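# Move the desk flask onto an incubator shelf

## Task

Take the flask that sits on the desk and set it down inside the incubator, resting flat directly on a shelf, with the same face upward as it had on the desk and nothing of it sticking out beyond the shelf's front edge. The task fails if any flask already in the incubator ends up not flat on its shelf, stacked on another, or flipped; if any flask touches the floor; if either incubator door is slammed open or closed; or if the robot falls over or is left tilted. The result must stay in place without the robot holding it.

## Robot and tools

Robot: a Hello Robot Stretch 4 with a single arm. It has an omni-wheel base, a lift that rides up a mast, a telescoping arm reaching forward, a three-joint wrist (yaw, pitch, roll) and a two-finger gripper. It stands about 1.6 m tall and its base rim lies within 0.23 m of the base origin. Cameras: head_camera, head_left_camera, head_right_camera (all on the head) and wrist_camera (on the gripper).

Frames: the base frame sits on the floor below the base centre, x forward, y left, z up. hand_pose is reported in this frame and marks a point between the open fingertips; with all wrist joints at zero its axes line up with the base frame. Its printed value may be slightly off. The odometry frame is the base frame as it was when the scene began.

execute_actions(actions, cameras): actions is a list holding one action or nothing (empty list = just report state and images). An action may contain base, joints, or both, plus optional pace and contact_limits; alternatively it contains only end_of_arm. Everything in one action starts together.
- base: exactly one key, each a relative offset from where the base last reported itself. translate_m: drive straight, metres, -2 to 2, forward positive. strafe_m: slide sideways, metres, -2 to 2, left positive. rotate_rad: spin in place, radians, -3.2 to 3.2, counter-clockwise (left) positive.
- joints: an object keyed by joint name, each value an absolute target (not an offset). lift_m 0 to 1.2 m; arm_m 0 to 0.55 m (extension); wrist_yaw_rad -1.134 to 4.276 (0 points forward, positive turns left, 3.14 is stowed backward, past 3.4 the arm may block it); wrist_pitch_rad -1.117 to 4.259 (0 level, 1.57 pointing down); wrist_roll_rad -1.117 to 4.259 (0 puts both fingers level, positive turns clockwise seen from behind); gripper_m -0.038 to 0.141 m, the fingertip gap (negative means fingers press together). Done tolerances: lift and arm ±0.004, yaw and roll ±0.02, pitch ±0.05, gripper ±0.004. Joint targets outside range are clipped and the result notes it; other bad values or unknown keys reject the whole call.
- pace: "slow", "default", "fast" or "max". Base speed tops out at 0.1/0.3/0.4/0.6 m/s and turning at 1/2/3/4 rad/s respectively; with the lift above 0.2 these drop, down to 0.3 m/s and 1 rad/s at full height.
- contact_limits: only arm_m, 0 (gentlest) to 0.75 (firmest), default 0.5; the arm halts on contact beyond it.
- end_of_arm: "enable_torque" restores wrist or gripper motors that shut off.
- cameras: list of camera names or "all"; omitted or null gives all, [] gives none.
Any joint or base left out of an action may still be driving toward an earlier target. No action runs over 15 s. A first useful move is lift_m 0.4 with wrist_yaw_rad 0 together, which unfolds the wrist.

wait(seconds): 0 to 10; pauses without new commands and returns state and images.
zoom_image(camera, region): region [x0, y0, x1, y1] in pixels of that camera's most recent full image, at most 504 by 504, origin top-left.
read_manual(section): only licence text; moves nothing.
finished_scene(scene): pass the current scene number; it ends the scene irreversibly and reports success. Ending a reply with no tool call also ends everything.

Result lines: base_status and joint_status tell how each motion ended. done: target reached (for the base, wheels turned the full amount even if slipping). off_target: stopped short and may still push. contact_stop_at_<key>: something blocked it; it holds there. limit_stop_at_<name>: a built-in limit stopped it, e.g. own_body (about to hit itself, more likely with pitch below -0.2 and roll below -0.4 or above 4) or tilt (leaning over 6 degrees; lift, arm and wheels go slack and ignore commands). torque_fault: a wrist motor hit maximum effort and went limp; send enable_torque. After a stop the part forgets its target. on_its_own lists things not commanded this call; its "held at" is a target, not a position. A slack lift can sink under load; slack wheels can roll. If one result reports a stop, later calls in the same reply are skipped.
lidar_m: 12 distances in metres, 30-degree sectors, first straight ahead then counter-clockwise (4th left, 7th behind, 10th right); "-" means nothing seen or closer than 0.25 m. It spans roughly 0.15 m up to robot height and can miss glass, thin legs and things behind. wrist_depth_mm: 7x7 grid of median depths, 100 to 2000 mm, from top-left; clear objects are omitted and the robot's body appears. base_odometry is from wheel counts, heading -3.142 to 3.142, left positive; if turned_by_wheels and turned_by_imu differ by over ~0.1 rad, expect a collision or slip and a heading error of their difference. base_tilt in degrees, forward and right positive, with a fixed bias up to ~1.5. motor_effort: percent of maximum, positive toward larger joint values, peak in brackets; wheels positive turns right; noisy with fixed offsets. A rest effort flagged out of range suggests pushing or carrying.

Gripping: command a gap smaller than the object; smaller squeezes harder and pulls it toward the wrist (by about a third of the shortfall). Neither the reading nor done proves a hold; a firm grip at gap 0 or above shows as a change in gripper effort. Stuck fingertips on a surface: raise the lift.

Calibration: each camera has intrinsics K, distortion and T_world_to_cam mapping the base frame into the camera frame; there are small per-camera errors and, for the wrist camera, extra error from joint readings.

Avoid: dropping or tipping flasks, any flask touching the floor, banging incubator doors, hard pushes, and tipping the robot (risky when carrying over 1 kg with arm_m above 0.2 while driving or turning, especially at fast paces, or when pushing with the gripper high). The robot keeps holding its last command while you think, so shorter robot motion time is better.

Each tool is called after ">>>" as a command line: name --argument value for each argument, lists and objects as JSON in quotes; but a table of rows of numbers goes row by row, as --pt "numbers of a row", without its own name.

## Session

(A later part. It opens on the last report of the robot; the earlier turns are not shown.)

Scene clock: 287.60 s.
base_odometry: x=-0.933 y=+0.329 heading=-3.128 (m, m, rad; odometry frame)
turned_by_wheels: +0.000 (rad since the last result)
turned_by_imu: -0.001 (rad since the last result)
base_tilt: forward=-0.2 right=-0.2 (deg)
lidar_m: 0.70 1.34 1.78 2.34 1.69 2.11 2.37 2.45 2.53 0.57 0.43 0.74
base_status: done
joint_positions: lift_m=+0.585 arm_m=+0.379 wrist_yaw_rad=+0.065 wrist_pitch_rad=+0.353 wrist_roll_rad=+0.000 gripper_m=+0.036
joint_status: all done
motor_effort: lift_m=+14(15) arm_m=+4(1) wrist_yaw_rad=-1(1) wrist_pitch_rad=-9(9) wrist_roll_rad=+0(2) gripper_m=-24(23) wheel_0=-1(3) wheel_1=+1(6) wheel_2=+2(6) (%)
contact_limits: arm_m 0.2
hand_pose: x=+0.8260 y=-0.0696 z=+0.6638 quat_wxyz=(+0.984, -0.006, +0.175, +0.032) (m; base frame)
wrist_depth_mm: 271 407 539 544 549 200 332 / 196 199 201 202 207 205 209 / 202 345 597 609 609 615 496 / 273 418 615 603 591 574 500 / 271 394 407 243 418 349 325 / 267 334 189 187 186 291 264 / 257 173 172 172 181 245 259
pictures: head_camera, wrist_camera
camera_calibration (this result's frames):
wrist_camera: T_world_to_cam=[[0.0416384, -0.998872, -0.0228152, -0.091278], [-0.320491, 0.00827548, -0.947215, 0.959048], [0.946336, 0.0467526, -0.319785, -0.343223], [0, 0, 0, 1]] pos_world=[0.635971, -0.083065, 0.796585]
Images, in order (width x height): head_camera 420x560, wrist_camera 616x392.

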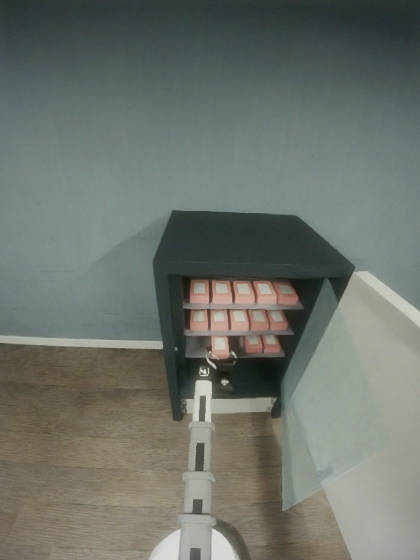

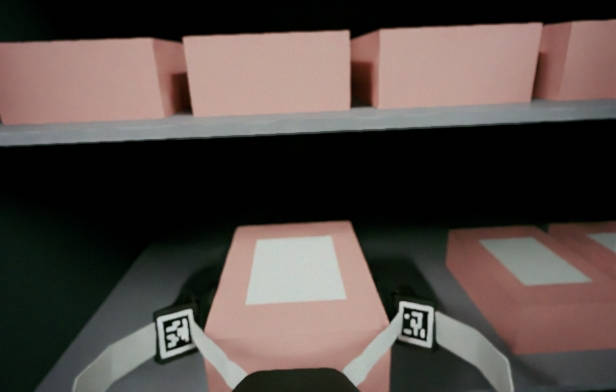

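>>> execute_actions --actions '[{"joints": {"arm_m": 0.457}, "contact_limits": {"arm_m": 0.2}}]' --cameras '["wrist_camera"]'

Scene clock: 297.70 s.
base_odometry: x=-0.933 y=+0.329 heading=-3.128 (m, m, rad; odometry frame)
turned_by_wheels: +0.000 (rad since the last result)
turned_by_imu: -0.001 (rad since the last result)
base_tilt: forward=+0.0 right=-0.2 (deg)
lidar_m: 0.68 1.32 1.80 2.33 1.72 2.09 2.37 2.44 2.53 0.57 0.45 0.74
base_status: not commanded
joint_positions: lift_m=+0.585 arm_m=+0.456 wrist_yaw_rad=+0.065 wrist_pitch_rad=+0.353 wrist_roll_rad=+0.000 gripper_m=+0.036
joint_status: all done
motor_effort: lift_m=+15(14) arm_m=+4(4) wrist_yaw_rad=+0(1) wrist_pitch_rad=-7(9) wrist_roll_rad=+1(0) gripper_m=-24(23) wheel_0=-1(1) wheel_1=+1(1) wheel_2=+2(3) (%)
contact_limits: arm_m 0.2
hand_pose: x=+0.9030 y=-0.0696 z=+0.6638 quat_wxyz=(+0.984, -0.006, +0.175, +0.032) (m; base frame)
wrist_depth_mm: 128 144 123 123 151 126 126 / 125 127 127 128 138 131 131 / 129 130 131 131 127 121 126 / 254 370 544 549 544 559 492 / 277 394 410 243 415 413 404 / 273 338 190 187 186 282 254 / 259 173 172 172 181 245 224
pictures: wrist_camera
camera_calibration (this result's frames):
wrist_camera: T_world_to_cam=[[0.0415149, -0.998877, -0.0228151, -0.0944072], [-0.320489, 0.00831509, -0.947216, 0.983728], [0.946342, 0.0466356, -0.319784, -0.416105], [0, 0, 0, 1]] pos_world=[0.712971, -0.0830757, 0.796585]
Images, in order (width x height): wrist_camera 616x392.

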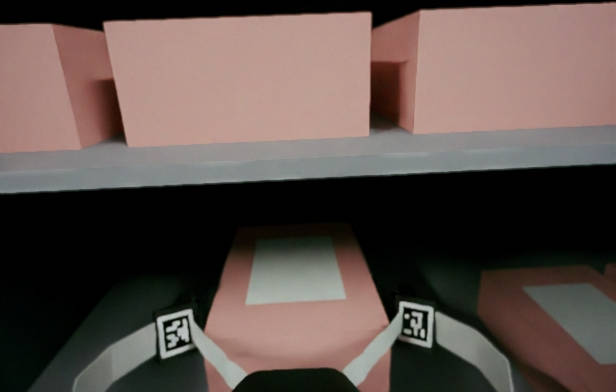

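>>> execute_actions --actions '[{"joints": {"lift_m": 0.545}, "pace": "slow"}]' --cameras '["wrist_camera"]'

Scene clock: 304.37 s.
base_odometry: x=-0.933 y=+0.329 heading=-3.128 (m, m, rad; odometry frame)
turned_by_wheels: +0.000 (rad since the last result)
turned_by_imu: -0.001 (rad since the last result)
base_tilt: forward=-0.1 right=-0.1 (deg)
lidar_m: 0.69 1.35 1.78 2.34 1.74 2.16 2.38 2.48 2.51 0.58 0.46 0.73
base_status: not commanded
joint_positions: lift_m=+0.545 arm_m=+0.456 wrist_yaw_rad=+0.065 wrist_pitch_rad=+0.353 wrist_roll_rad=+0.000 gripper_m=+0.036
joint_status: all done
motor_effort: lift_m=+14(14) arm_m=+4(4) wrist_yaw_rad=+0(1) wrist_pitch_rad=-10(8) wrist_roll_rad=-1(1) gripper_m=-26(24) wheel_0=-2(2) wheel_1=+1(1) wheel_2=+3(2) (%)
hand_pose: x=+0.9030 y=-0.0696 z=+0.6238 quat_wxyz=(+0.984, -0.006, +0.175, +0.032) (m; base frame)
wrist_depth_mm: 120 120 175 157 181 225 312 / 287 445 500 504 508 512 500 / 283 439 521 525 535 539 500 / 279 430 496 484 469 459 449 / 277 349 327 244 332 297 244 / 262 271 190 186 186 254 218 / 223 173 172 172 181 196 204
pictures: wrist_camera
camera_calibration (this result's frames):
wrist_camera: T_world_to_cam=[[0.0415149, -0.998877, -0.022815, -0.0953198], [-0.320489, 0.00831497, -0.947216, 0.945846], [0.946342, 0.0466355, -0.319784, -0.428896], [0, 0, 0, 1]] pos_world=[0.712973, -0.0830757, 0.756591]
Images, in order (width x height): wrist_camera 616x392.

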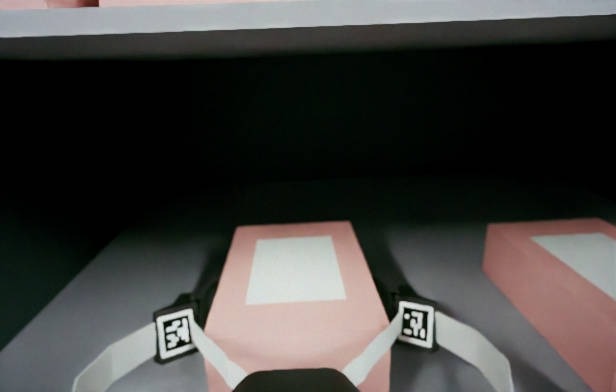

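>>> execute_actions --actions '[{"joints": {"lift_m": 0.542, "gripper_m": 0.125}}]' --cameras '["wrist_camera"]'

Scene clock: 310.37 s.
base_odometry: x=-0.933 y=+0.329 heading=-3.129 (m, m, rad; odometry frame)
turned_by_wheels: +0.000 (rad since the last result)
turned_by_imu: -0.001 (rad since the last result)
base_tilt: forward=-0.1 right=-0.3 (deg)
lidar_m: 0.69 1.31 1.76 2.34 1.72 2.12 2.39 2.46 2.51 0.56 0.43 0.71
base_status: not commanded
joint_positions: lift_m=+0.542 arm_m=+0.456 wrist_yaw_rad=+0.065 wrist_pitch_rad=+0.352 wrist_roll_rad=+0.000 gripper_m=+0.125
joint_status: all done
motor_effort: lift_m=+15(15) arm_m=+4(4) wrist_yaw_rad=+0(0) wrist_pitch_rad=-5(8) wrist_roll_rad=+1(0) gripper_m=+2(25) wheel_0=-1(2) wheel_1=+1(1) wheel_2=+2(2) (%)
hand_pose: x=+0.9031 y=-0.0697 z=+0.6210 quat_wxyz=(+0.984, -0.006, +0.175, +0.032) (m; base frame)
wrist_depth_mm: 138 150 168 190 184 218 368 / 286 445 496 504 508 517 496 / 283 436 521 525 535 539 500 / 279 427 492 477 462 452 442 / 278 347 307 252 330 291 239 / 259 245 206 193 199 241 218 / 219 201 190 156 200 200 204
pictures: wrist_camera
camera_calibration (this result's frames):
wrist_camera: T_world_to_cam=[[0.0413958, -0.998882, -0.0228412, -0.0952954], [-0.319442, 0.00842941, -0.947568, 0.942575], [0.946701, 0.0465218, -0.318736, -0.430847], [0, 0, 0, 1]] pos_world=[0.712927, -0.0830904, 0.753651]
Images, in order (width x height): wrist_camera 616x392.

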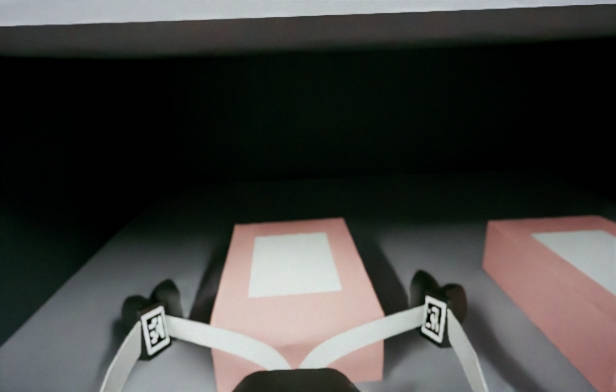

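The flask is released on the shelf. Retracting the arm (with a slight lift so the fingertips clear the shelf) to verify.

>>> execute_actions --actions '[{"joints": {"arm_m": 0.2, "lift_m": 0.55}}]' --cameras '["head_camera", "wrist_camera"]'

Scene clock: 315.13 s.
base_odometry: x=-0.933 y=+0.329 heading=-3.129 (m, m, rad; odometry frame)
turned_by_wheels: +0.000 (rad since the last result)
turned_by_imu: -0.001 (rad since the last result)
base_tilt: forward=-0.3 right=-0.2 (deg)
lidar_m: 0.70 1.36 1.76 2.34 1.72 2.12 2.39 2.44 2.53 0.56 0.44 0.71
base_status: not commanded
joint_positions: lift_m=+0.550 arm_m=+0.201 wrist_yaw_rad=+0.065 wrist_pitch_rad=+0.352 wrist_roll_rad=+0.000 gripper_m=+0.125
joint_status: all done
motor_effort: lift_m=+21(19) arm_m=-4(3) wrist_yaw_rad=+0(0) wrist_pitch_rad=-6(7) wrist_roll_rad=+1(1) gripper_m=+0(0) wheel_0=-2(1) wheel_1=+1(1) wheel_2=+3(2) (%)
hand_pose: x=+0.6475 y=-0.0697 z=+0.6284 quat_wxyz=(+0.984, -0.006, +0.175, +0.032) (m; base frame)
wrist_depth_mm: 298 359 359 362 359 364 370 / 307 382 741 741 759 741 517 / 319 404 759 768 788 691 508 / 319 397 517 436 480 424 424 / 317 389 699 741 723 715 535 / 325 375 609 603 216 564 530 / 343 384 480 156 484 466 477
pictures: head_camera, wrist_camera
camera_calibration (this result's frames):
wrist_camera: T_world_to_cam=[[0.0414089, -0.998881, -0.022829, -0.0845623], [-0.319932, 0.0083897, -0.947404, 0.868105], [0.946535, 0.0465346, -0.319226, -0.186176], [0, 0, 0, 1]] pos_world=[0.457458, -0.0830872, 0.761083]
Images, in order (width x height): head_camera 420x560, wrist_camera 616x392.

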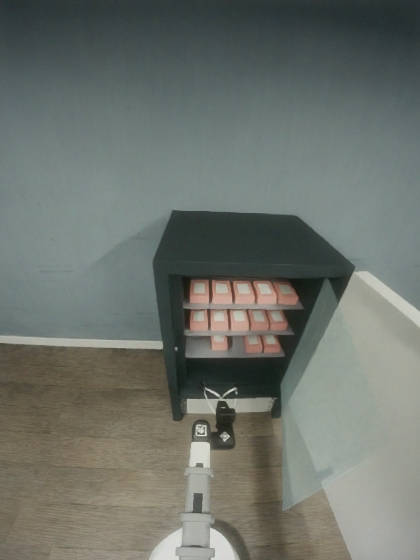

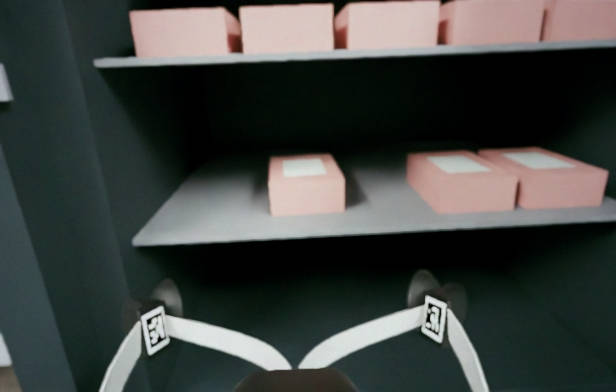

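The flask lies flat on the bottom shelf, label up, well behind the front edge, and the other flasks are undisturbed.

>>> finished_scene --scene 2

The scene is finished: the task was done.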